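# Swap tube racks between lab and reception via window

## Task

Robot r1 begins in the laboratory and r2 in the reception; the connecting door is locked but a service window is open. Place the green rack upright on the reception's table with every one of its tubes still inside, and place the grey rack upright on the lab bench. Neither rack nor any tube may ever touch the floor. At the end both robots must release their grip and back away, no robot may have fallen or be left leaning, and each rack must stay where it is without a robot supporting it.

## Robot and tools

Robots: r1 and r2 are identical Hello Robot Stretch 4 units, about 1.6 m tall. Each has an omni-wheel base (rim no more than 0.23 m from the base origin), a lift on a mast, a forward-extending arm, a three-joint wrist and a two-finger gripper. Each carries r<n>_head_camera, r<n>_head_left_camera, r<n>_head_right_camera and r<n>_wrist_camera (n = 1 or 2).

Frames: the base frame sits on the floor below the base centre, x ahead, y to the left, z upward. hand_pose is reported in it and marks a point between the open fingertips; with all wrist joints at zero its axes line up with the base frame. The printed hand position may be slightly wrong. The odometry frame is the base frame as it was when the scene began. Each robot reports only in its own frames, so relative placement of the two robots must be judged from images, lidar_m and wrist_depth_mm.

execute_actions: argument "actions" is a list holding a single action object (or empty, which just returns state and pictures). The action is keyed "r1" and/or "r2". Per robot you may give "base", "joints", both, plus optional "pace" and "contact_limits"; or "end_of_arm" on its own. Everything in one action starts at once and may finish at different moments.
- base: exactly one of {"translate_m": d} (metres, straight, + forward, -2 to 2), {"strafe_m": d} (metres, sideways, + left, -2 to 2) or {"rotate_rad": d} (radians, in place, + counter-clockwise seen from above, -3.2 to 3.2). These are offsets measured from where the base last reported itself.
- joints: absolute targets by name. lift_m 0 to 1.2; arm_m 0 to 0.55; wrist_yaw_rad -1.134 to 4.276 (0 ahead, + left, 3.14 stowed back, above 3.4 the arm may obstruct); wrist_pitch_rad -1.117 to 4.259 (0 level, 1.57 pointing down); wrist_roll_rad -1.117 to 4.259 (0 = fingers level, + turns clockwise viewed from behind); gripper_m -0.038 to 0.141 (fingertip gap in metres; negative squeezes tips together). Joint targets past a limit are clipped and run, with a note; any other bad value or unknown key rejects the entire call.
- pace: "slow", "default", "fast", "max"; base up to 0.1/0.3/0.4/0.6 m/s and 1/2/3/4 rad/s, reduced when lift_m exceeds 0.2 (down to 0.3 m/s and 1 rad/s at 1.2).
- contact_limits: {"arm_m": value} from 0 (gentlest) to 0.75 (firmest); 0.5 if absent.
- end_of_arm: "enable_torque" revives wrist/gripper motors that shut off.
- cameras: list of camera names, ["all"] or null for every camera, [] for none. Unknown names reject the call.
A robot, base or joint omitted from an action may keep pushing toward its previous target without the status showing it. Once a result reports a stop, further motion calls in that same reply are skipped. To unfold the wrist at the start, send lift_m 0.4 with wrist_yaw_rad 0.

wait: {"seconds": 0 to 10}; commands nothing new and returns state and images. zoom_image: {"camera": name, "region": [x0, y0, x1, y1]} in pixels from the top-left, at most 504x504, only for cameras with full images in the latest result. finished_scene: {"scene": number}; irreversible, ends the scene after the last command is held and reports success.

Result lines: base_status and joint_status describe how each motion ended: "done" (for the base, wheels turned the commanded amount even if slipping), "off_target", "contact_stop_at_<key>" (blocked; that part goes slack, a lift may sag under load, a base may drift), "limit_stop_at_<name>", "time_out", "torque_fault" (wrist motor gave out and goes limp until enable_torque). "limit_stop_at_tilt" means leaning over 6 degrees; lift, arm and wheels go slack and refuse commands. "limit_stop_at_own_body" is a self-collision guard, likely when pitch is below -0.2 and roll below -0.4 or above 4. on_its_own lists things not commanded in this call; its "held at" is a target, not the position. joint_positions carry done tolerances (lift and arm ±0.004, yaw and roll ±0.02, pitch ±0.05, gripper ±0.004). base_odometry counts wheel rotation (heading -3.142 to 3.142, + left); if turned_by_wheels and turned_by_imu differ by over about 0.1 rad, something was hit or wheels slipped. base_tilt is in degrees, forward and right positive, with a fixed bias up to about 1.5. motor_effort is percent of maximum, + toward larger joint values, bracket = peak in the last action; wheel_0/1/2 positive means turning right. A load in a level gripper drives wrist_pitch_rad effort away from 0.

lidar_m: 12 distances in metres, 30-degree sectors starting straight ahead and going counter-clockwise (4th left, 7th behind, 10th right); "-" means nothing seen or closer than 0.25 m. It sees from about 0.15 m up, includes table tops and the other robot, may miss glass, thin legs and things behind. wrist_depth_mm: 7x7 grid of median depths, 100 to 2000 mm, read from the top left.

Gripping: command a gap smaller than the object; going lower squeezes harder and pulls the object toward the wrist. Neither the reading nor "done" proves a grasp; at commands of 0 or more, a firm hold shows in gripper_m effort. Fingertips jammed on a surface free up by raising the lift.

Cautions: never let racks or tubes reach the floor; lift over the window rather than through the locked door. Driving or turning with over 1 kg held and arm_m above 0.2 can tip the robot, worse at fast paces; steady pushing or pulling, high grips and firm contact limits also risk tipping. Robots may differ by up to about 3 cm per metre of travel, so avoid jointly carrying a load. Any firm press between robots is fatal, and no line reports robot contact; stop a base before it touches the other robot. Wrist motors fault if pressed hard or holding over about 2 kg level. Loose objects may get brief nudges. Camera calibrations (K, distortion, T_world_to_cam, pos_world, in the carrying robot's base frame) are approximate; arm-mounted cameras err more.

Each tool is called after "Request:" as a command line: name --argument value for each argument, lists and objects as JSON in quotes; but a table of rows of numbers goes row by row, as --pt "numbers of a row", without its own name.

## Session

Request:
execute_actions --actions '[]'

Scene clock: 0.00 s.
r1.base_odometry: x=+0.000 y=+0.000 heading=+0.000 (m, m, rad; r1's odometry frame)
r1.turned_by_wheels: +0.000 (rad since the last result)
r1.turned_by_imu: +0.000 (rad since the last result)
r1.base_tilt: forward=+0.4 right=-0.3 (deg)
r1.lidar_m: 1.13 1.05 2.92 1.02 0.95 0.97 1.05 1.15 1.10 1.23 1.78 3.27
r1.base_status: not commanded
r1.joint_positions: lift_m=+0.139 arm_m=-0.002 wrist_yaw_rad=+3.052 wrist_pitch_rad=-0.005 wrist_roll_rad=+0.016 gripper_m=+0.057
r1.joint_status: not commanded
r1.motor_effort: lift_m=+20 arm_m=+0 wrist_yaw_rad=+0 wrist_pitch_rad=-5 wrist_roll_rad=-1 gripper_m=+1 wheel_0=+0 wheel_1=-1 wheel_2=+1 (%)
r1.hand_pose: x=-0.1106 y=+0.1129 z=+0.3186 quat_wxyz=(+0.045, +0.003, +0.008, +0.999) (m; r1's base frame)
r1.wrist_depth_mm: - 141 1397 1229 1060 931 854 / - 129 1336 1229 1078 931 878 / 103 140 223 1255 1078 931 878 / 131 144 1397 1255 1098 946 891 / 1182 1430 1499 1255 1078 960 891 / 1078 1098 200 1025 917 946 878 / 788 759 768 111 759 723 759
r2.base_odometry: x=+0.000 y=+0.000 heading=+0.000 (m, m, rad; r2's odometry frame)
r2.turned_by_wheels: +0.000 (rad since the last result)
r2.turned_by_imu: +0.000 (rad since the last result)
r2.base_tilt: forward=+0.5 right=-0.1 (deg)
r2.lidar_m: 2.35 0.91 0.94 1.62 2.45 1.36 1.11 1.12 1.32 1.20 1.11 1.13
r2.base_status: not commanded
r2.joint_positions: lift_m=+0.173 arm_m=+0.001 wrist_yaw_rad=+3.220 wrist_pitch_rad=-0.003 wrist_roll_rad=+0.006 gripper_m=+0.057
r2.joint_status: not commanded
r2.motor_effort: lift_m=+20 arm_m=-1 wrist_yaw_rad=-3 wrist_pitch_rad=-7 wrist_roll_rad=-1 gripper_m=-3 wheel_0=+0 wheel_1=+1 wheel_2=+0 (%)
r2.hand_pose: x=-0.1229 y=+0.0645 z=+0.3522 quat_wxyz=(-0.039, +0.001, +0.003, +0.999) (m; r2's base frame)
r2.wrist_depth_mm: - - 137 1308 1366 1464 1499 / - - 133 1308 1336 1397 1499 / - - 123 189 1336 1397 1464 / - 108 133 256 1336 1397 1464 / 180 232 1229 1255 1308 1366 1464 / 188 1182 1205 1255 211 1366 1430 / 188 878 842 1042 904 904 976
pictures: r1_head_camera, r1_head_left_camera, r1_head_right_camera, r1_wrist_camera, r2_head_camera, r2_head_left_camera, r2_head_right_camera, r2_wrist_camera
Images, in order (width x height): r1_head_camera 420x560, r1_head_left_camera 420x672, r1_head_right_camera 420x672, r1_wrist_camera 616x392, r2_head_camera 420x560, r2_head_left_camera 420x672, r2_head_right_camera 420x672, r2_wrist_camera 616x392.

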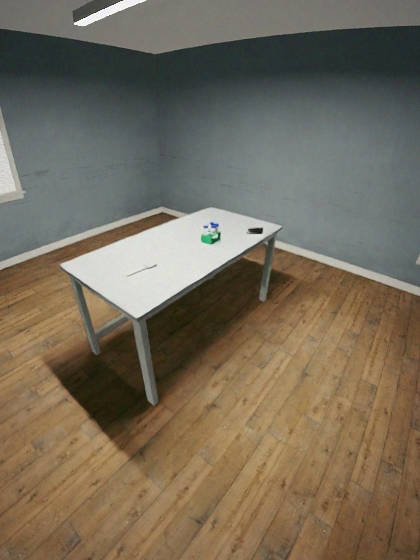

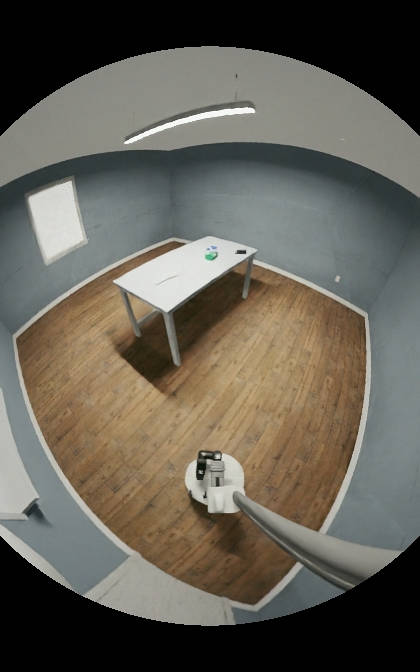

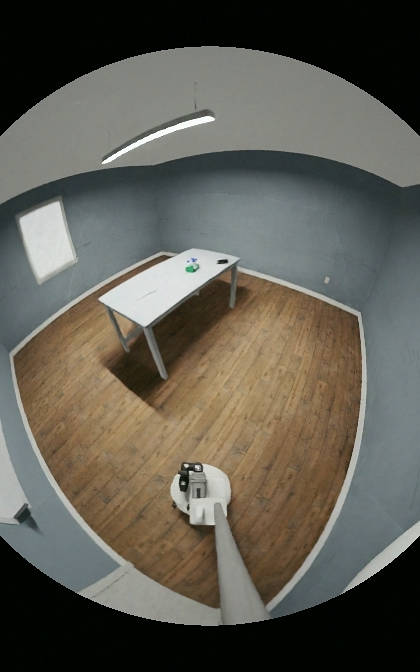

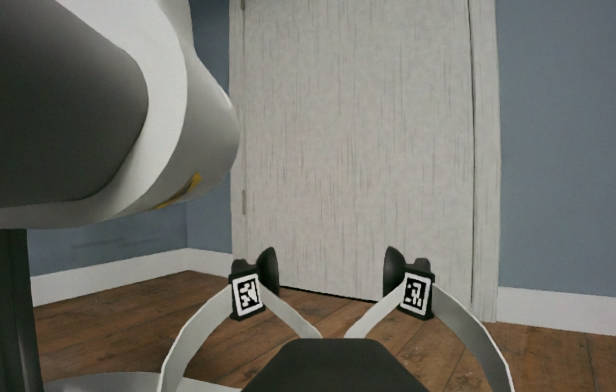

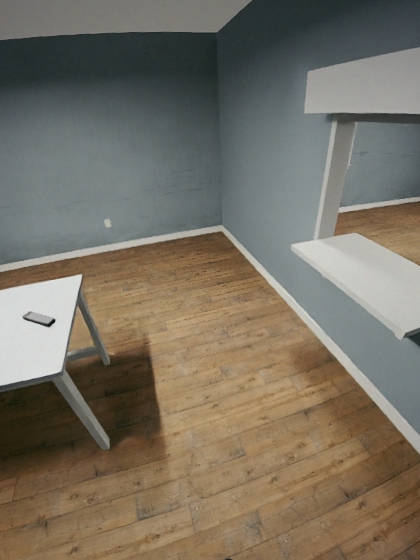

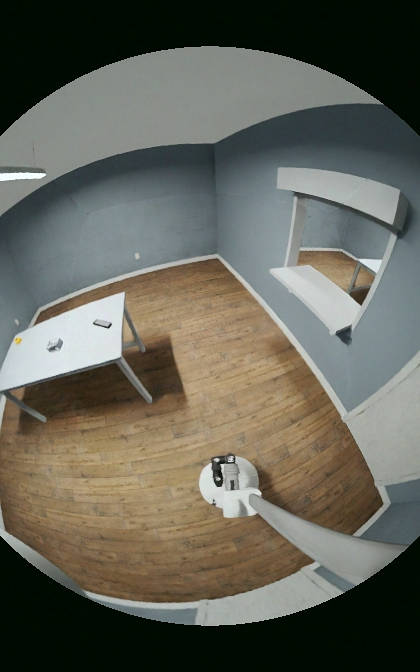

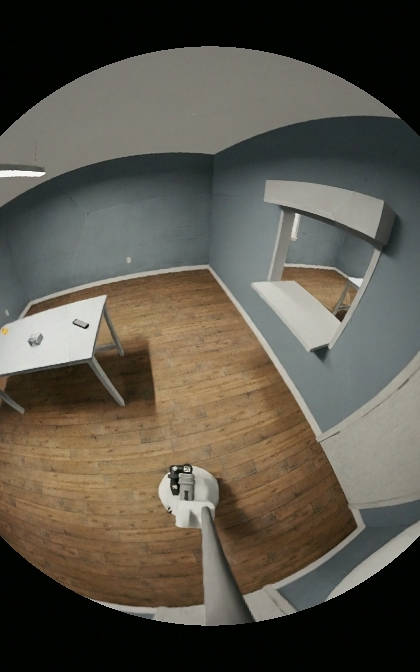

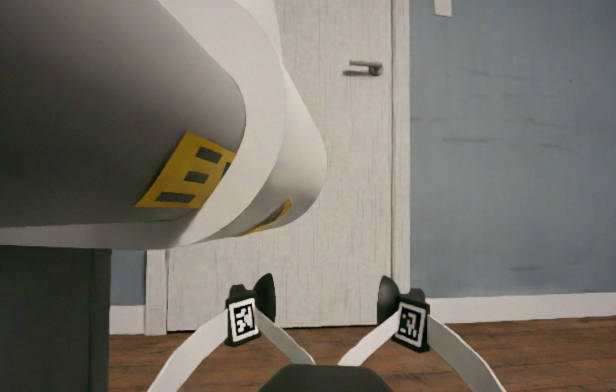

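Request:
zoom_image --camera "r1_head_camera" --region '[160, 190, 300, 300]'

Request:
zoom_image --camera "r2_head_left_camera" --region '[0, 280, 160, 430]'

Region (160, 190, 300, 300) of r1_head_camera's 420x560 image, scaled by 3.600, with more detail than that image has; it fills the top 396 rows of this view, and the rest is white.

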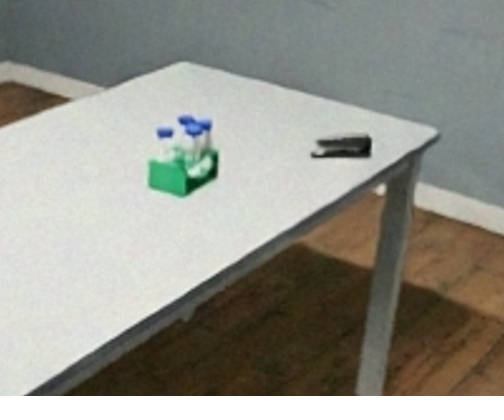

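Region (0, 280, 160, 430) of r2_head_left_camera's 420x672 image, scaled by 3.150, with more detail than that image has; it fills the top 472 rows of this view, and the rest is white.

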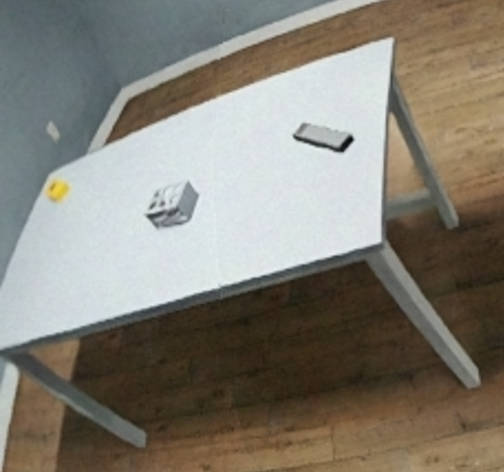

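Request:
execute_actions --actions '[{"r1":{"base":{"rotate_rad":0.95},"pace":"fast"},"r2":{"base":{"rotate_rad":0.27},"pace":"fast"}}]' --cameras '[]'

Request:
execute_actions --actions '[{"r1":{"base":{"strafe_m":-1.43},"joints":{"lift_m":0.72,"wrist_yaw_rad":0,"gripper_m":0.141},"pace":"max"},"r2":{"base":{"strafe_m":1.12},"joints":{"lift_m":0.72,"wrist_yaw_rad":0,"gripper_m":0.141},"pace":"max"}}]'

Scene clock: 2.23 s.
r1.base_odometry: x=+0.000 y=+0.000 heading=+0.950 (m, m, rad; r1's odometry frame)
r1.turned_by_wheels: +0.950 (rad since the last result)
r1.turned_by_imu: +0.974 (rad since the last result)
r1.base_tilt: forward=+0.3 right=-0.3 (deg)
r1.lidar_m: 3.58 1.11 0.97 0.92 1.02 1.18 1.12 1.18 1.61 3.28 1.20 1.05
r1.base_status: done
r1.joint_positions: lift_m=+0.139 arm_m=-0.002 wrist_yaw_rad=+3.052 wrist_pitch_rad=-0.005 wrist_roll_rad=+0.016 gripper_m=+0.057
r1.joint_status: not commanded
r1.motor_effort: lift_m=+19(20) arm_m=-1(1) wrist_yaw_rad=+0(0) wrist_pitch_rad=-4(4) wrist_roll_rad=-1(1) gripper_m=-2(3) wheel_0=-2(10) wheel_1=-1(11) wheel_2=+0(8) (%)
r1.hand_pose: x=-0.1106 y=+0.1129 z=+0.3186 quat_wxyz=(+0.045, +0.003, +0.008, +0.999) (m; r1's base frame)
r1.wrist_depth_mm: - 141 1255 1255 1281 1281 1281 / - 129 1255 1281 1281 1308 1281 / 103 140 223 1281 1281 1281 1281 / 131 144 1281 1281 1281 1308 1308 / 1255 1255 1281 1308 1308 1308 1308 / 1078 1118 201 1042 931 1060 1025 / 788 768 778 111 759 715 759
r2.base_odometry: x=+0.000 y=+0.000 heading=+0.270 (m, m, rad; r2's odometry frame)
r2.turned_by_wheels: +0.270 (rad since the last result)
r2.turned_by_imu: +0.269 (rad since the last result)
r2.base_tilt: forward=+0.6 right=+0.1 (deg)
r2.lidar_m: 3.56 0.91 1.15 3.08 1.71 1.15 1.13 1.16 1.25 1.17 1.12 1.35
r2.base_status: done
r2.joint_positions: lift_m=+0.173 arm_m=+0.001 wrist_yaw_rad=+3.220 wrist_pitch_rad=-0.003 wrist_roll_rad=+0.006 gripper_m=+0.057
r2.joint_status: not commanded
r2.motor_effort: lift_m=+20(20) arm_m=-1(1) wrist_yaw_rad=-2(3) wrist_pitch_rad=-7(8) wrist_roll_rad=-2(2) gripper_m=-3(4) wheel_0=+1(8) wheel_1=+1(10) wheel_2=+2(8) (%)
r2.hand_pose: x=-0.1229 y=+0.0645 z=+0.3522 quat_wxyz=(-0.039, +0.001, +0.003, +0.999) (m; r2's base frame)
r2.wrist_depth_mm: - - 137 1281 1229 1205 1182 / - - 133 1281 1255 1229 1182 / - - 123 188 1229 1205 1205 / - 108 133 256 1229 1205 1182 / 180 231 1255 1229 1205 1182 1182 / 189 1308 1229 1255 212 1182 1138 / 189 891 842 1025 917 904 976
pictures: none
No camera images: the call's "cameras" was empty. Leave "cameras" out to get every camera's image.

Scene clock: 5.93 s.
r1.base_odometry: x=+1.163 y=-0.832 heading=+0.950 (m, m, rad; r1's odometry frame)
r1.turned_by_wheels: +0.000 (rad since the last result)
r1.turned_by_imu: +0.005 (rad since the last result)
r1.base_tilt: forward=+0.5 right=-0.3 (deg)
r1.lidar_m: 0.83 0.88 2.31 2.39 1.62 1.20 1.15 1.17 1.63 1.82 1.91 0.88
r1.base_status: done
r1.joint_positions: lift_m=+0.720 arm_m=-0.002 wrist_yaw_rad=+0.000 wrist_pitch_rad=-0.005 wrist_roll_rad=+0.016 gripper_m=+0.141
r1.joint_status: all done
r1.motor_effort: lift_m=+21(24) arm_m=+0(1) wrist_yaw_rad=+0(7) wrist_pitch_rad=-5(5) wrist_roll_rad=-1(0) gripper_m=+1(1) wheel_0=+1(17) wheel_1=+3(17) wheel_2=+0(1) (%)
r1.hand_pose: x=+0.4573 y=-0.0874 z=+0.8997 quat_wxyz=(+1.000, +0.008, -0.003, +0.000) (m; r1's base frame)
r1.wrist_depth_mm: - - - - - - - / - - - - - - - / - - - - - - - / - - - - - - - / 991 991 991 854 960 820 904 / 707 683 683 634 668 615 654 / 1983 1921 - 111 1921 1863 1921
r2.base_odometry: x=-0.299 y=+1.079 heading=+0.270 (m, m, rad; r2's odometry frame)
r2.turned_by_wheels: +0.000 (rad since the last result)
r2.turned_by_imu: -0.001 (rad since the last result)
r2.base_tilt: forward=+0.4 right=+0.1 (deg)
r2.lidar_m: 0.80 0.84 1.13 1.95 1.75 1.24 1.17 1.23 1.60 2.19 2.15 0.83
r2.base_status: done
r2.joint_positions: lift_m=+0.720 arm_m=+0.001 wrist_yaw_rad=+0.000 wrist_pitch_rad=-0.003 wrist_roll_rad=+0.006 gripper_m=+0.141
r2.joint_status: all done
r2.motor_effort: lift_m=+23(27) arm_m=-1(1) wrist_yaw_rad=-3(13) wrist_pitch_rad=-7(7) wrist_roll_rad=-1(1) gripper_m=+0(3) wheel_0=+1(13) wheel_1=-3(16) wheel_2=+1(1) (%)
r2.hand_pose: x=+0.4600 y=-0.0874 z=+0.8988 quat_wxyz=(+1.000, +0.003, -0.001, +0.000) (m; r2's base frame)
r2.wrist_depth_mm: - - - - - - - / - - - - - - - / - - - - - - - / - - - - - - - / - - - - - - - / 668 609 217 707 715 202 715 / 1576 621 615 368 603 597 597
pictures: r1_head_camera, r1_head_left_camera, r1_head_right_camera, r1_wrist_camera, r2_head_camera, r2_head_left_camera, r2_head_right_camera, r2_wrist_camera
camera_calibration (this result's frames):
r1_wrist_camera: T_world_to_cam=[[0.0524583, -0.998335, -0.0239863, -0.0743571], [-0.0496145, 0.0213842, -0.998539, 0.970323], [0.99739, 0.0535718, -0.0484101, -0.17729], [0, 0, 0, 1]] pos_world=[0.22887, -0.0854851, 0.95854]
r2_wrist_camera: T_world_to_cam=[[0.0380806, -0.999261, 0.00517117, -0.0996268], [0.0329034, -0.00391824, -0.999451, 0.944997], [0.998733, 0.0382298, 0.0327299, -0.264336], [0, 0, 0, 1]] pos_world=[0.236701, -0.0857449, 0.953645]
Images, in order (width x height): r1_head_camera 420x560, r1_head_left_camera 420x672, r1_head_right_camera 420x672, r1_wrist_camera 616x392, r2_head_camera 420x560, r2_head_left_camera 420x672, r2_head_right_camera 420x672, r2_wrist_camera 616x392.

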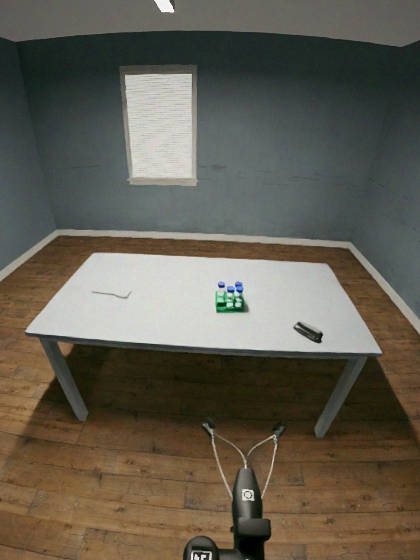

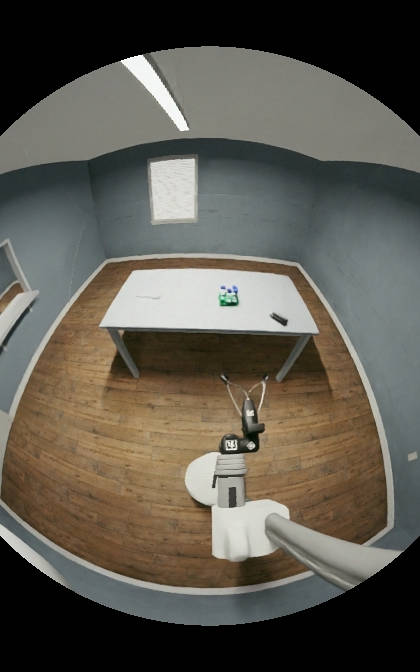

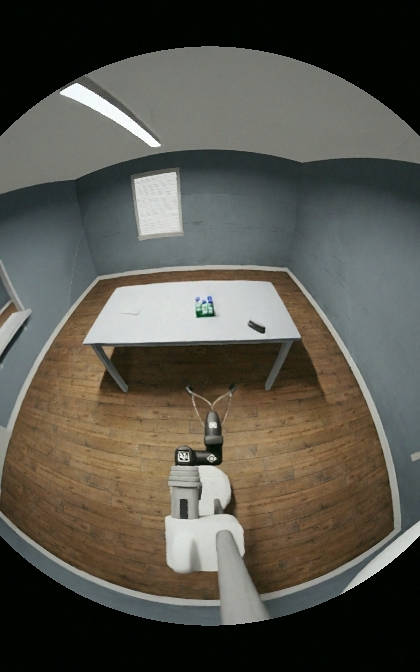

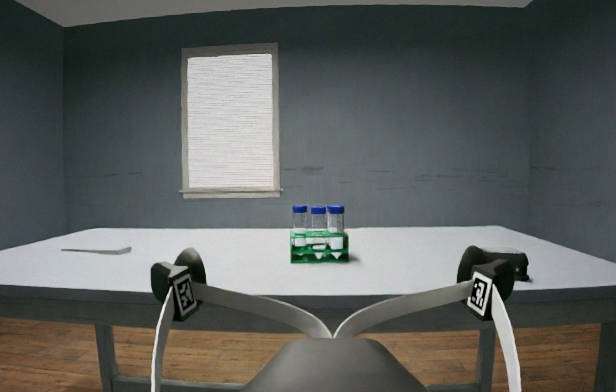

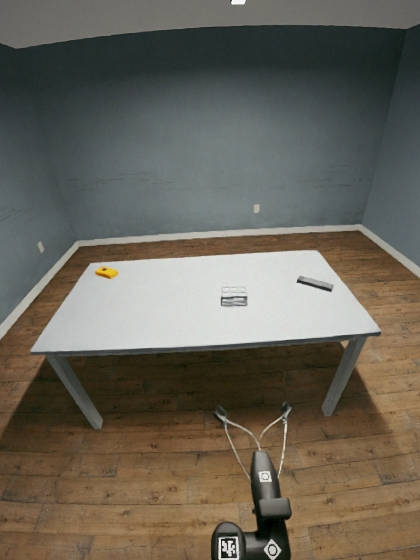

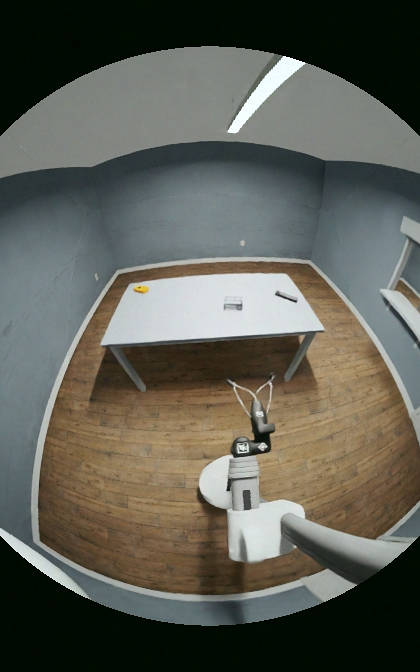

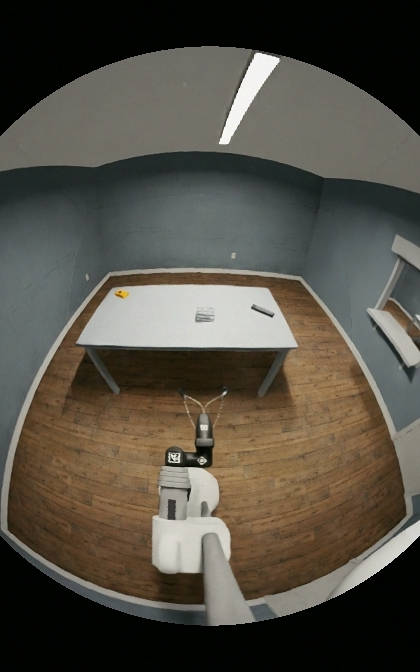

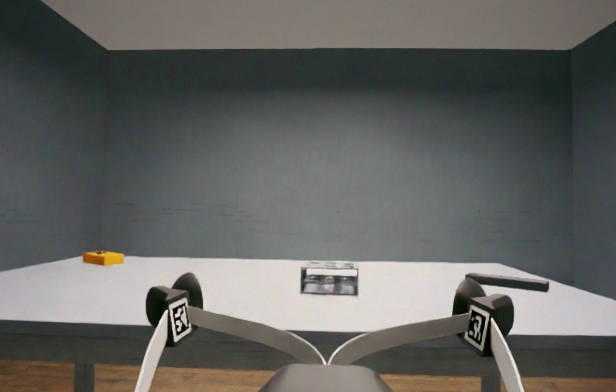

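Request:
execute_actions --actions '[{"r1":{"base":{"translate_m":0.35},"joints":{"arm_m":0.13,"wrist_pitch_rad":0.25,"wrist_roll_rad":0},"pace":"fast"},"r2":{"base":{"translate_m":0.35},"joints":{"arm_m":0.13,"wrist_pitch_rad":0.25},"pace":"fast"}}]' --cameras '["r1_head_camera","r1_wrist_camera","r2_head_camera","r2_wrist_camera"]'

Scene clock: 8.53 s.
r1.base_odometry: x=+1.366 y=-0.547 heading=+0.950 (m, m, rad; r1's odometry frame)
r1.turned_by_wheels: +0.000 (rad since the last result)
r1.turned_by_imu: +0.000 (rad since the last result)
r1.base_tilt: forward=+0.3 right=-0.2 (deg)
r1.lidar_m: 0.49 0.50 0.71 2.25 2.15 1.57 1.46 1.56 1.94 1.85 0.70 0.52
r1.base_status: done
r1.joint_positions: lift_m=+0.720 arm_m=+0.129 wrist_yaw_rad=+0.000 wrist_pitch_rad=+0.252 wrist_roll_rad=+0.001 gripper_m=+0.141
r1.joint_status: all done
r1.motor_effort: lift_m=+21(21) arm_m=+5(6) wrist_yaw_rad=+0(2) wrist_pitch_rad=-4(1) wrist_roll_rad=-2(3) gripper_m=-4(2) wheel_0=+3(10) wheel_1=+2(8) wheel_2=+1(12) (%)
r1.hand_pose: x=+0.5795 y=-0.0874 z=+0.8262 quat_wxyz=(+0.992, +0.000, +0.126, +0.000) (m; r1's base frame)
r1.wrist_depth_mm: - - - - - - - / - - - - - - - / - - - 778 - - - / 591 580 569 413 521 564 554 / 394 397 375 375 384 384 382 / 296 285 273 300 272 266 287 / 243 238 250 111 238 236 -
r2.base_odometry: x=+0.038 y=+1.173 heading=+0.271 (m, m, rad; r2's odometry frame)
r2.turned_by_wheels: +0.000 (rad since the last result)
r2.turned_by_imu: +0.002 (rad since the last result)
r2.base_tilt: forward=+0.6 right=+0.1 (deg)
r2.lidar_m: 0.44 0.46 0.63 1.96 2.05 1.59 1.52 1.57 2.12 2.09 0.65 0.49
r2.base_status: done
r2.joint_positions: lift_m=+0.720 arm_m=+0.129 wrist_yaw_rad=+0.000 wrist_pitch_rad=+0.252 wrist_roll_rad=+0.006 gripper_m=+0.141
r2.joint_status: all done
r2.motor_effort: lift_m=+23(23) arm_m=+5(5) wrist_yaw_rad=-2(1) wrist_pitch_rad=-6(8) wrist_roll_rad=-1(1) gripper_m=+0(1) wheel_0=+2(9) wheel_1=+3(7) wheel_2=+1(12) (%)
r2.hand_pose: x=+0.5794 y=-0.0874 z=+0.8260 quat_wxyz=(+0.992, +0.003, +0.126, +0.000) (m; r2's base frame)
r2.wrist_depth_mm: - - - - - - - / - - - - - - - / - - - - - - - / 768 778 768 778 778 778 768 / 459 459 466 389 399 466 462 / 327 309 217 329 330 202 327 / 252 242 254 204 243 243 253
pictures: r1_head_camera, r1_wrist_camera, r2_head_camera, r2_wrist_camera
camera_calibration (this result's frames):
r1_wrist_camera: T_world_to_cam=[[0.048478, -0.998585, -0.0218803, -0.081964], [-0.302211, 0.00621498, -0.953221, 1.01063], [0.952008, 0.0528227, -0.301482, -0.0674091], [0, 0, 0, 1]] pos_world=[0.373571, -0.0845683, 0.941239]
r2_wrist_camera: T_world_to_cam=[[0.0381263, -0.999263, -0.00454871, -0.095807], [-0.220081, -0.00395667, -0.975474, 0.995143], [0.974736, 0.0381923, -0.22007, -0.1585], [0, 0, 0, 1]] pos_world=[0.377161, -0.0857454, 0.935418]
Images, in order (width x height): r1_head_camera 420x560, r1_wrist_camera 616x392, r2_head_camera 420x560, r2_wrist_camera 616x392.

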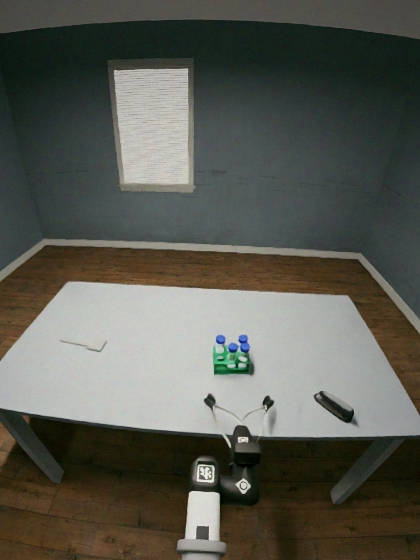

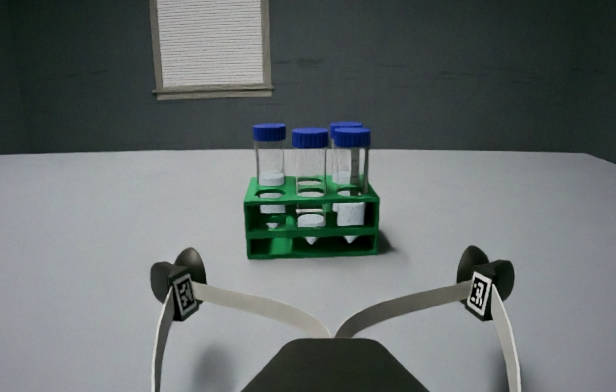

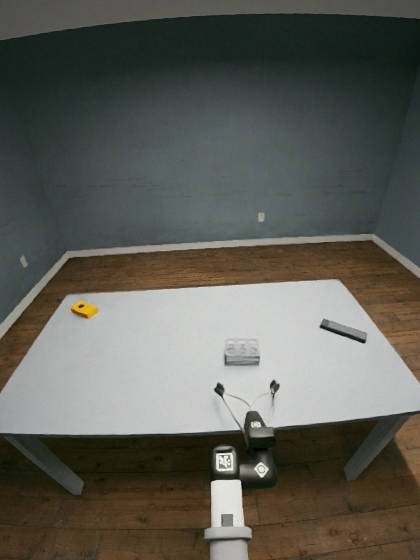

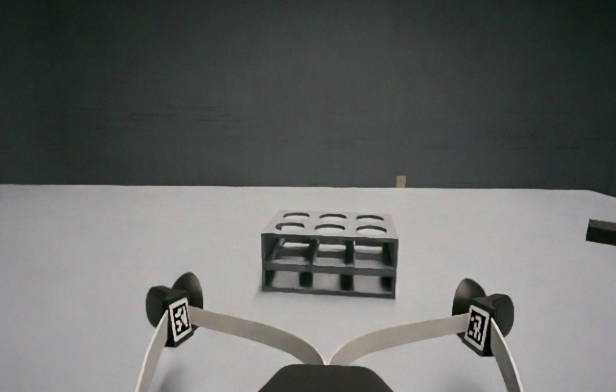

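Request:
execute_actions --actions '[{"r1":{"base":{"strafe_m":0.016},"joints":{"arm_m":0.24,"lift_m":0.70}},"r2":{"joints":{"arm_m":0.235,"lift_m":0.692}}}]' --cameras '["r1_head_camera","r1_wrist_camera","r2_head_camera","r2_wrist_camera"]'

Scene clock: 10.30 s.
r1.base_odometry: x=+1.354 y=-0.538 heading=+0.950 (m, m, rad; r1's odometry frame)
r1.turned_by_wheels: +0.000 (rad since the last result)
r1.turned_by_imu: +0.000 (rad since the last result)
r1.base_tilt: forward=+0.4 right=-0.3 (deg)
r1.lidar_m: 0.50 0.52 0.74 2.23 2.16 1.56 1.48 1.53 1.95 1.87 0.71 0.52
r1.base_status: done
r1.joint_positions: lift_m=+0.700 arm_m=+0.239 wrist_yaw_rad=+0.000 wrist_pitch_rad=+0.252 wrist_roll_rad=+0.000 gripper_m=+0.141
r1.joint_status: all done
r1.motor_effort: lift_m=+17(19) arm_m=+5(6) wrist_yaw_rad=+0(0) wrist_pitch_rad=-3(4) wrist_roll_rad=-1(2) gripper_m=-1(1) wheel_0=-4(11) wheel_1=+2(10) wheel_2=+1(1) (%)
r1.hand_pose: x=+0.6895 y=-0.0874 z=+0.8064 quat_wxyz=(+0.992, +0.000, +0.126, +0.000) (m; r1's base frame)
r1.wrist_depth_mm: - - - - - - - / - - - - - - - / - - - 691 683 - - / 517 512 508 315 306 496 492 / 347 349 312 266 271 340 338 / 262 253 242 265 241 235 255 / 216 211 221 111 211 208 -
r2.base_odometry: x=+0.038 y=+1.173 heading=+0.271 (m, m, rad; r2's odometry frame)
r2.turned_by_wheels: +0.000 (rad since the last result)
r2.turned_by_imu: +0.000 (rad since the last result)
r2.base_tilt: forward=+0.7 right=-0.1 (deg)
r2.lidar_m: 0.44 0.47 0.61 1.96 2.04 1.60 1.53 1.57 2.12 2.10 0.65 0.48
r2.base_status: not commanded
r2.joint_positions: lift_m=+0.692 arm_m=+0.234 wrist_yaw_rad=+0.000 wrist_pitch_rad=+0.252 wrist_roll_rad=+0.006 gripper_m=+0.141
r2.joint_status: all done
r2.motor_effort: lift_m=+15(21) arm_m=+5(5) wrist_yaw_rad=-1(2) wrist_pitch_rad=-6(8) wrist_roll_rad=+0(1) gripper_m=+1(0) wheel_0=+2(2) wheel_1=+3(3) wheel_2=+1(1) (%)
r2.hand_pose: x=+0.6844 y=-0.0874 z=+0.7987 quat_wxyz=(+0.992, +0.003, +0.126, +0.000) (m; r2's base frame)
r2.wrist_depth_mm: - - - - - - - / - - - - - - - / - - - - - - - / 654 647 654 654 647 654 647 / 384 384 332 274 267 387 384 / 272 260 218 246 246 202 274 / 211 203 213 184 204 203 212
pictures: r1_head_camera, r1_wrist_camera, r2_head_camera, r2_wrist_camera
camera_calibration (this result's frames):
r1_wrist_camera: T_world_to_cam=[[0.0484402, -0.998586, -0.0218801, -0.0877106], [-0.302257, 0.00622363, -0.953206, 1.02507], [0.951995, 0.0527869, -0.301528, -0.177985], [0, 0, 0, 1]] pos_world=[0.483523, -0.0845709, 0.921515]
r2_wrist_camera: T_world_to_cam=[[0.0381098, -0.999263, -0.00455173, -0.0999233], [-0.220153, -0.00395287, -0.975457, 0.991609], [0.974721, 0.0381766, -0.220141, -0.266742], [0, 0, 0, 1]] pos_world=[0.482112, -0.0857466, 0.908097]
Images, in order (width x height): r1_head_camera 420x560, r1_wrist_camera 616x392, r2_head_camera 420x560, r2_wrist_camera 616x392.

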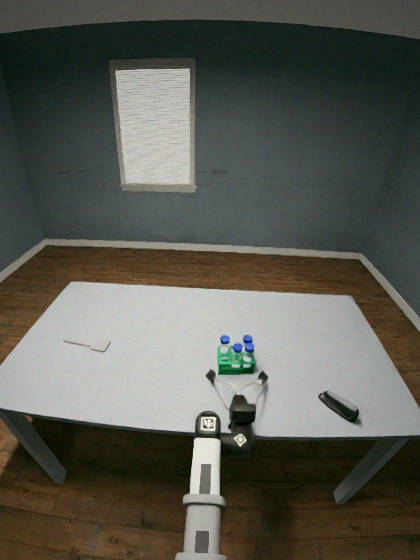

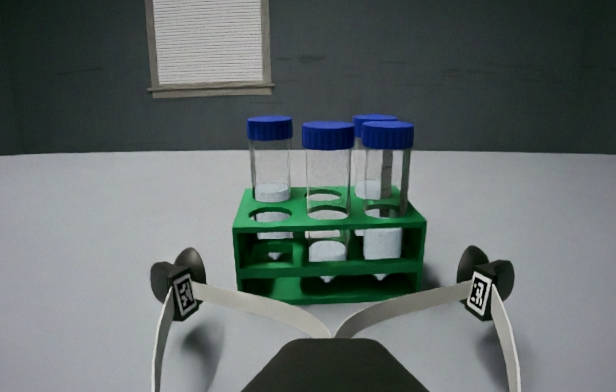

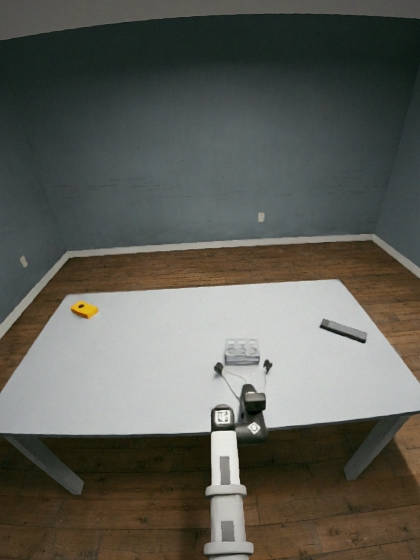

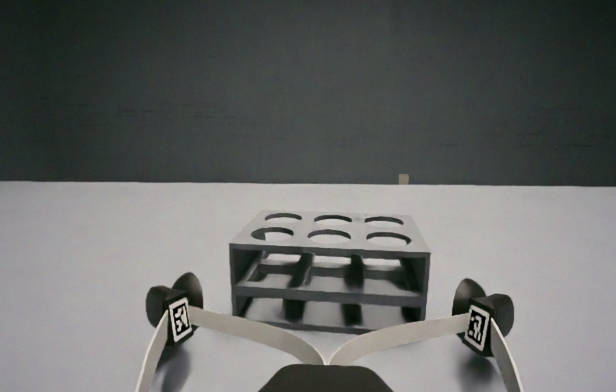

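Request:
execute_actions --actions '[{"r1":{"joints":{"arm_m":0.30},"contact_limits":{"arm_m":0.25}},"r2":{"joints":{"arm_m":0.288},"contact_limits":{"arm_m":0.25}}}]' --cameras '["r1_head_camera","r1_wrist_camera","r2_head_camera","r2_wrist_camera"]'

Request:
zoom_image --camera "r1_head_camera" --region '[180, 320, 300, 440]'

Request:
zoom_image --camera "r2_head_camera" --region '[180, 320, 300, 440]'

Scene clock: 11.53 s.
r1.base_odometry: x=+1.354 y=-0.538 heading=+0.950 (m, m, rad; r1's odometry frame)
r1.turned_by_wheels: +0.000 (rad since the last result)
r1.turned_by_imu: +0.000 (rad since the last result)
r1.base_tilt: forward=+0.3 right=-0.3 (deg)
r1.lidar_m: 0.47 0.51 0.72 2.23 2.13 1.56 1.47 1.54 1.93 1.84 0.68 0.51
r1.base_status: not commanded
r1.joint_positions: lift_m=+0.700 arm_m=+0.299 wrist_yaw_rad=+0.000 wrist_pitch_rad=+0.252 wrist_roll_rad=+0.000 gripper_m=+0.141
r1.joint_status: all done
r1.motor_effort: lift_m=+17(17) arm_m=+5(7) wrist_yaw_rad=+0(1) wrist_pitch_rad=-3(4) wrist_roll_rad=-2(2) gripper_m=+1(0) wheel_0=-4(4) wheel_1=+2(2) wheel_2=+0(0) (%)
r1.contact_limits: arm_m 0.25
r1.hand_pose: x=+0.7495 y=-0.0874 z=+0.8064 quat_wxyz=(+0.992, +0.000, +0.126, +0.000) (m; r1's base frame)
r1.wrist_depth_mm: - - - - - - - / - - - - - - - / - - - 230 198 - - / 521 512 508 462 455 496 496 / 347 349 229 229 223 340 336 / 262 252 205 214 212 206 255 / 216 211 213 111 211 208 -
r2.base_odometry: x=+0.038 y=+1.173 heading=+0.271 (m, m, rad; r2's odometry frame)
r2.turned_by_wheels: +0.000 (rad since the last result)
r2.turned_by_imu: +0.000 (rad since the last result)
r2.base_tilt: forward=+0.5 right=+0.0 (deg)
r2.lidar_m: 0.46 0.46 0.64 1.95 2.06 1.60 1.50 1.57 2.11 2.09 0.66 0.47
r2.base_status: not commanded
r2.joint_positions: lift_m=+0.692 arm_m=+0.287 wrist_yaw_rad=+0.000 wrist_pitch_rad=+0.252 wrist_roll_rad=+0.006 gripper_m=+0.141
r2.joint_status: all done
r2.motor_effort: lift_m=+15(15) arm_m=+5(6) wrist_yaw_rad=-3(2) wrist_pitch_rad=-6(5) wrist_roll_rad=-1(0) gripper_m=+1(0) wheel_0=+2(2) wheel_1=+3(3) wheel_2=+1(1) (%)
r2.contact_limits: arm_m 0.25
r2.hand_pose: x=+0.7374 y=-0.0874 z=+0.7987 quat_wxyz=(+0.992, +0.003, +0.126, +0.000) (m; r2's base frame)
r2.wrist_depth_mm: - - - - - - - / - - - - - - - / - - - - - - - / 647 647 654 647 647 647 647 / 384 387 355 253 248 384 384 / 273 259 193 227 206 196 274 / 211 203 201 177 196 195 211
pictures: r1_head_camera, r1_wrist_camera, r2_head_camera, r2_wrist_camera
camera_calibration (this result's frames):
r1_wrist_camera: T_world_to_cam=[[0.0484301, -0.998587, -0.0218695, -0.0906203], [-0.302256, 0.00621664, -0.953207, 1.04319], [0.951996, 0.0527741, -0.301528, -0.235082], [0, 0, 0, 1]] pos_world=[0.543497, -0.0845712, 0.921515]
r2_wrist_camera: T_world_to_cam=[[0.0379824, -0.999268, -0.00455167, -0.101885], [-0.220153, -0.00392486, -0.975457, 1.00328], [0.974726, 0.0380523, -0.220141, -0.3184], [0, 0, 0, 1]] pos_world=[0.535097, -0.0857565, 0.908097]
Images, in order (width x height): r1_head_camera 420x560, r1_wrist_camera 616x392, r2_head_camera 420x560, r2_wrist_camera 616x392.

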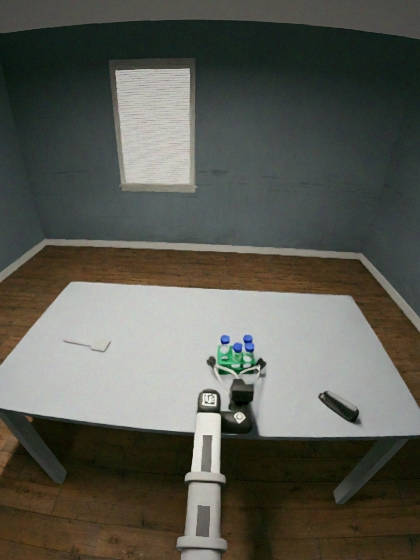

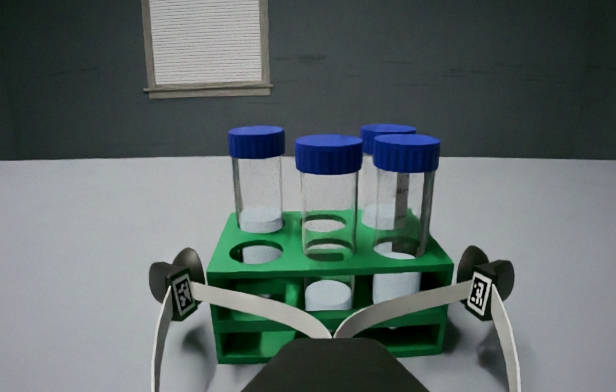

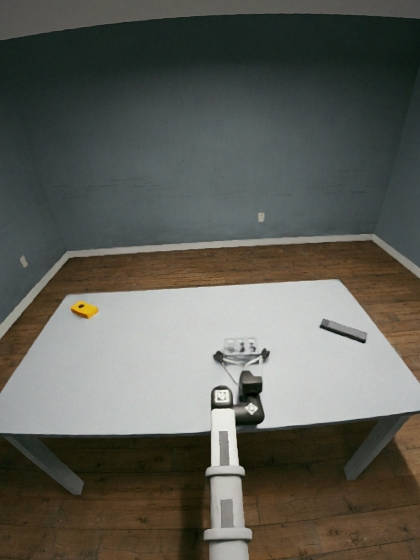

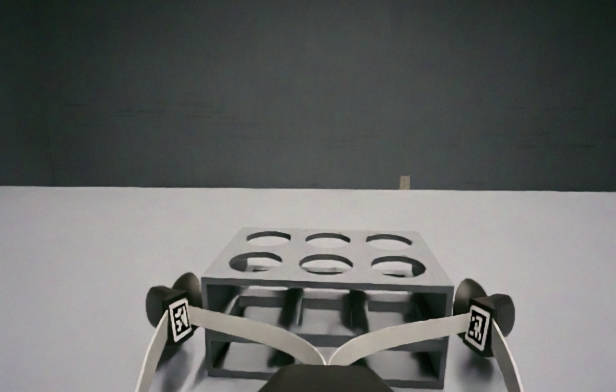

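Region (180, 320, 300, 440) of r1_head_camera's 420x560 image, scaled by 4.200, with more detail than that image has.

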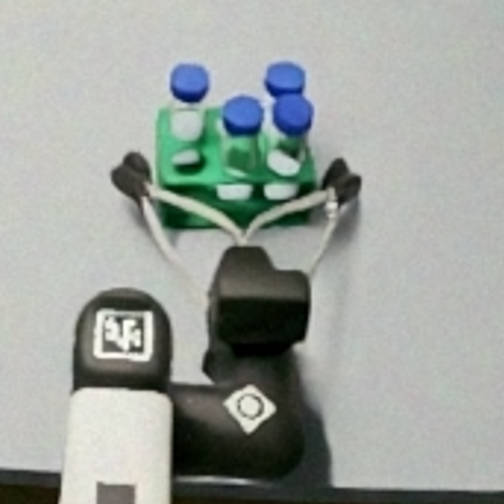

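Region (180, 320, 300, 440) of r2_head_camera's 420x560 image, scaled by 4.200, with more detail than that image has.

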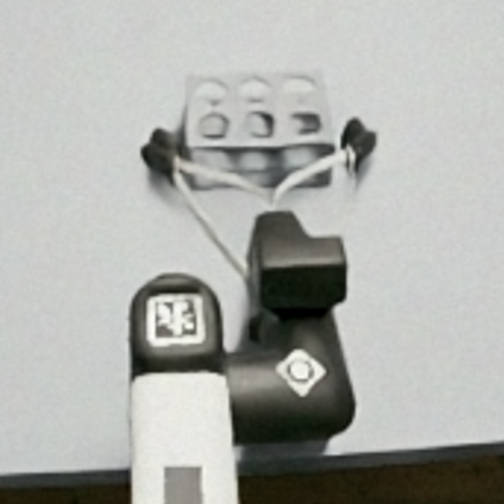

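Request:
execute_actions --actions '[{"r1":{"joints":{"arm_m":0.312,"lift_m":0.689}},"r2":{"joints":{"arm_m":0.298,"lift_m":0.684}}}]' --cameras '["r1_wrist_camera","r2_wrist_camera"]'

Request:
execute_actions --actions '[{"r1":{"joints":{"gripper_m":0.07}},"r2":{"joints":{"gripper_m":0.07}}}]' --cameras '["r1_head_camera","r1_wrist_camera","r2_head_camera","r2_wrist_camera"]'

Scene clock: 12.43 s.
r1.base_odometry: x=+1.354 y=-0.538 heading=+0.950 (m, m, rad; r1's odometry frame)
r1.turned_by_wheels: +0.000 (rad since the last result)
r1.turned_by_imu: +0.000 (rad since the last result)
r1.base_tilt: forward=+0.3 right=-0.2 (deg)
r1.lidar_m: 0.49 0.52 0.74 2.23 2.13 1.55 1.48 1.55 1.95 1.87 0.68 0.52
r1.base_status: not commanded
r1.joint_positions: lift_m=+0.689 arm_m=+0.311 wrist_yaw_rad=+0.000 wrist_pitch_rad=+0.252 wrist_roll_rad=+0.000 gripper_m=+0.141
r1.joint_status: all done
r1.motor_effort: lift_m=+17(17) arm_m=+5(4) wrist_yaw_rad=+0(0) wrist_pitch_rad=-3(5) wrist_roll_rad=-2(2) gripper_m=+2(0) wheel_0=-4(4) wheel_1=+3(2) wheel_2=+0(0) (%)
r1.hand_pose: x=+0.7615 y=-0.0874 z=+0.7954 quat_wxyz=(+0.992, +0.000, +0.126, +0.000) (m; r1's base frame)
r1.wrist_depth_mm: - - - - - - - / - - - - - - - / - - - 216 196 - - / 477 477 433 466 248 459 452 / 322 325 226 224 206 223 312 / 243 234 207 212 205 200 236 / 200 195 205 111 196 193 -
r2.base_odometry: x=+0.038 y=+1.173 heading=+0.271 (m, m, rad; r2's odometry frame)
r2.turned_by_wheels: +0.000 (rad since the last result)
r2.turned_by_imu: +0.000 (rad since the last result)
r2.base_tilt: forward=+0.5 right=-0.1 (deg)
r2.lidar_m: 0.46 0.47 0.64 1.96 2.02 1.60 1.52 1.58 2.11 2.10 0.65 0.47
r2.base_status: not commanded
r2.joint_positions: lift_m=+0.684 arm_m=+0.297 wrist_yaw_rad=+0.000 wrist_pitch_rad=+0.252 wrist_roll_rad=+0.006 gripper_m=+0.141
r2.joint_status: all done
r2.motor_effort: lift_m=+15(16) arm_m=+5(5) wrist_yaw_rad=-1(1) wrist_pitch_rad=-6(6) wrist_roll_rad=-2(0) gripper_m=-1(1) wheel_0=+2(2) wheel_1=+3(3) wheel_2=+2(1) (%)
r2.hand_pose: x=+0.7473 y=-0.0874 z=+0.7907 quat_wxyz=(+0.992, +0.003, +0.126, +0.000) (m; r2's base frame)
r2.wrist_depth_mm: - - - - - - - / - - - - - - - / - - - - - - - / 609 615 615 609 621 609 615 / 362 364 253 220 220 364 362 / 257 244 193 214 205 196 258 / 199 191 195 178 192 189 199
pictures: r1_wrist_camera, r2_wrist_camera
camera_calibration (this result's frames):
r1_wrist_camera: T_world_to_cam=[[0.0484419, -0.998587, -0.0218664, -0.0914502], [-0.302256, 0.00621007, -0.953207, 1.03634], [0.951995, 0.0527844, -0.301528, -0.249817], [0, 0, 0, 1]] pos_world=[0.555493, -0.0845702, 0.910515]
r2_wrist_camera: T_world_to_cam=[[0.0379202, -0.99927, -0.0045517, -0.102271], [-0.220153, -0.00391113, -0.975457, 0.99766], [0.974728, 0.0379917, -0.220141, -0.32989], [0, 0, 0, 1]] pos_world=[0.54507, -0.0857613, 0.900087]
Images, in order (width x height): r1_wrist_camera 616x392, r2_wrist_camera 616x392.

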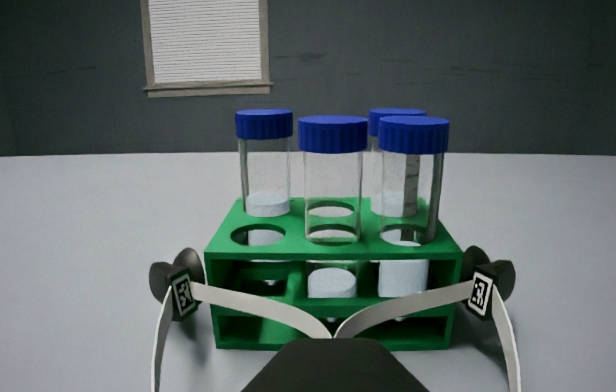

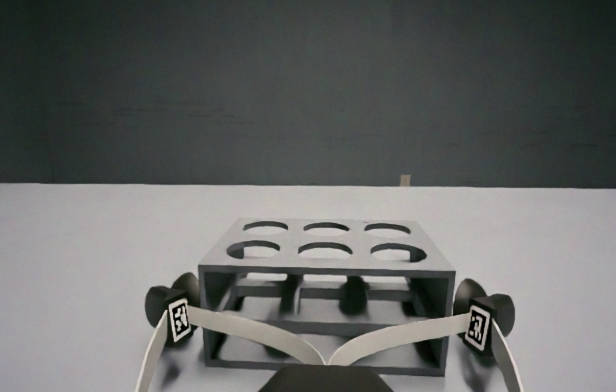

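Scene clock: 14.17 s.
r1.base_odometry: x=+1.354 y=-0.538 heading=+0.950 (m, m, rad; r1's odometry frame)
r1.turned_by_wheels: +0.000 (rad since the last result)
r1.turned_by_imu: +0.000 (rad since the last result)
r1.base_tilt: forward=+0.4 right=-0.2 (deg)
r1.lidar_m: 0.48 0.52 0.73 2.20 2.10 1.55 1.48 1.56 1.95 1.86 0.69 0.51
r1.base_status: not commanded
r1.joint_positions: lift_m=+0.689 arm_m=+0.311 wrist_yaw_rad=+0.000 wrist_pitch_rad=+0.255 wrist_roll_rad=+0.000 gripper_m=+0.070
r1.joint_status: all done
r1.motor_effort: lift_m=+18(19) arm_m=+5(5) wrist_yaw_rad=+0(1) wrist_pitch_rad=-12(11) wrist_roll_rad=-2(1) gripper_m=-20(15) wheel_0=-4(4) wheel_1=+2(2) wheel_2=+0(0) (%)
r1.hand_pose: x=+0.7613 y=-0.0874 z=+0.7946 quat_wxyz=(+0.992, +0.000, +0.127, +0.000) (m; r1's base frame)
r1.wrist_depth_mm: - - - - - - - / - - - - - - - / - - 723 210 176 - - / 469 466 462 455 237 445 445 / 319 320 213 205 190 290 306 / 239 218 189 198 187 180 243 / 198 193 193 111 140 191 -
r2.base_odometry: x=+0.038 y=+1.173 heading=+0.271 (m, m, rad; r2's odometry frame)
r2.turned_by_wheels: +0.000 (rad since the last result)
r2.turned_by_imu: +0.000 (rad since the last result)
r2.base_tilt: forward=+0.5 right=+0.2 (deg)
r2.lidar_m: 0.44 0.46 0.64 1.95 2.05 1.60 1.52 1.58 2.11 2.11 0.67 0.47
r2.base_status: not commanded
r2.joint_positions: lift_m=+0.684 arm_m=+0.297 wrist_yaw_rad=+0.000 wrist_pitch_rad=+0.253 wrist_roll_rad=+0.006 gripper_m=+0.070
r2.joint_status: all done
r2.motor_effort: lift_m=+15(15) arm_m=+5(6) wrist_yaw_rad=-1(2) wrist_pitch_rad=-10(10) wrist_roll_rad=+0(0) gripper_m=-21(21) wheel_0=+2(2) wheel_1=+3(3) wheel_2=+1(1) (%)
r2.hand_pose: x=+0.7473 y=-0.0874 z=+0.7904 quat_wxyz=(+0.992, +0.003, +0.126, +0.000) (m; r2's base frame)
r2.wrist_depth_mm: - - - - - - - / - - - - - - - / - - - - - - - / 603 597 603 603 603 603 603 / 357 359 206 206 206 359 359 / 255 255 185 211 208 181 255 / 198 182 182 187 173 178 182
pictures: r1_head_camera, r1_wrist_camera, r2_head_camera, r2_wrist_camera
camera_calibration (this result's frames):
r1_wrist_camera: T_world_to_cam=[[0.0483719, -0.998587, -0.0220065, -0.0912973], [-0.305028, 0.0062113, -0.952323, 1.03686], [0.951114, 0.0527783, -0.304297, -0.247031], [0, 0, 0, 1]] pos_world=[0.555643, -0.0845706, 0.910248]
r2_wrist_camera: T_world_to_cam=[[0.0379153, -0.99927, -0.00459731, -0.102229], [-0.221333, -0.00391149, -0.97519, 0.997978], [0.974461, 0.0379921, -0.22132, -0.328751], [0, 0, 0, 1]] pos_world=[0.545116, -0.0857612, 0.89999]
Images, in order (width x height): r1_head_camera 420x560, r1_wrist_camera 616x392, r2_head_camera 420x560, r2_wrist_camera 616x392.

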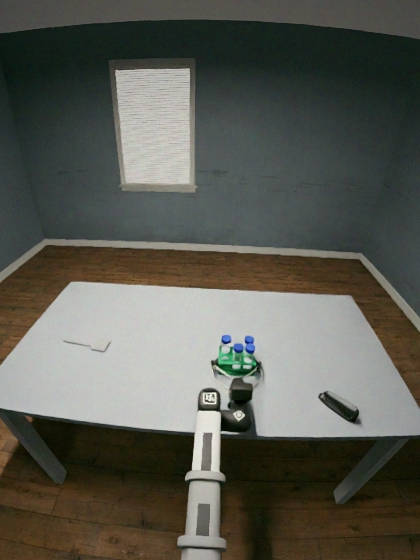

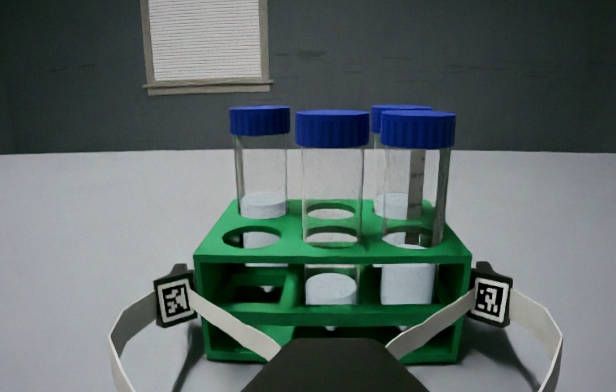

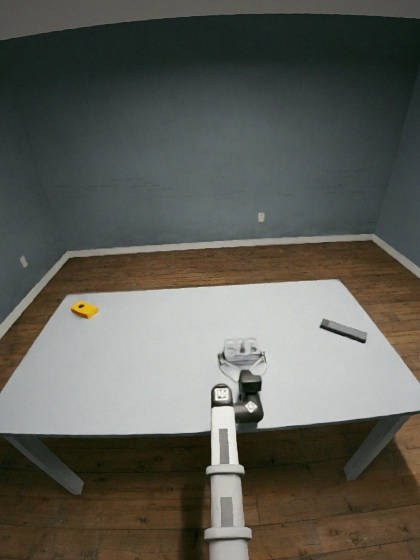

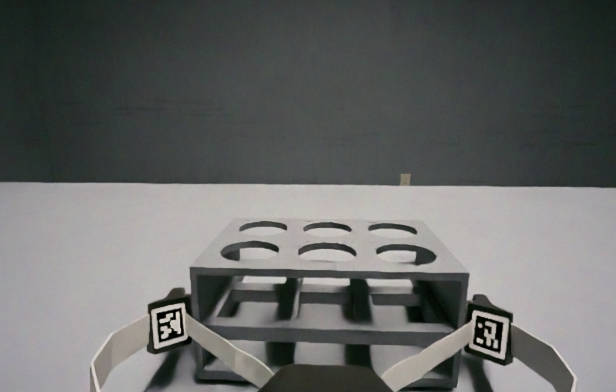

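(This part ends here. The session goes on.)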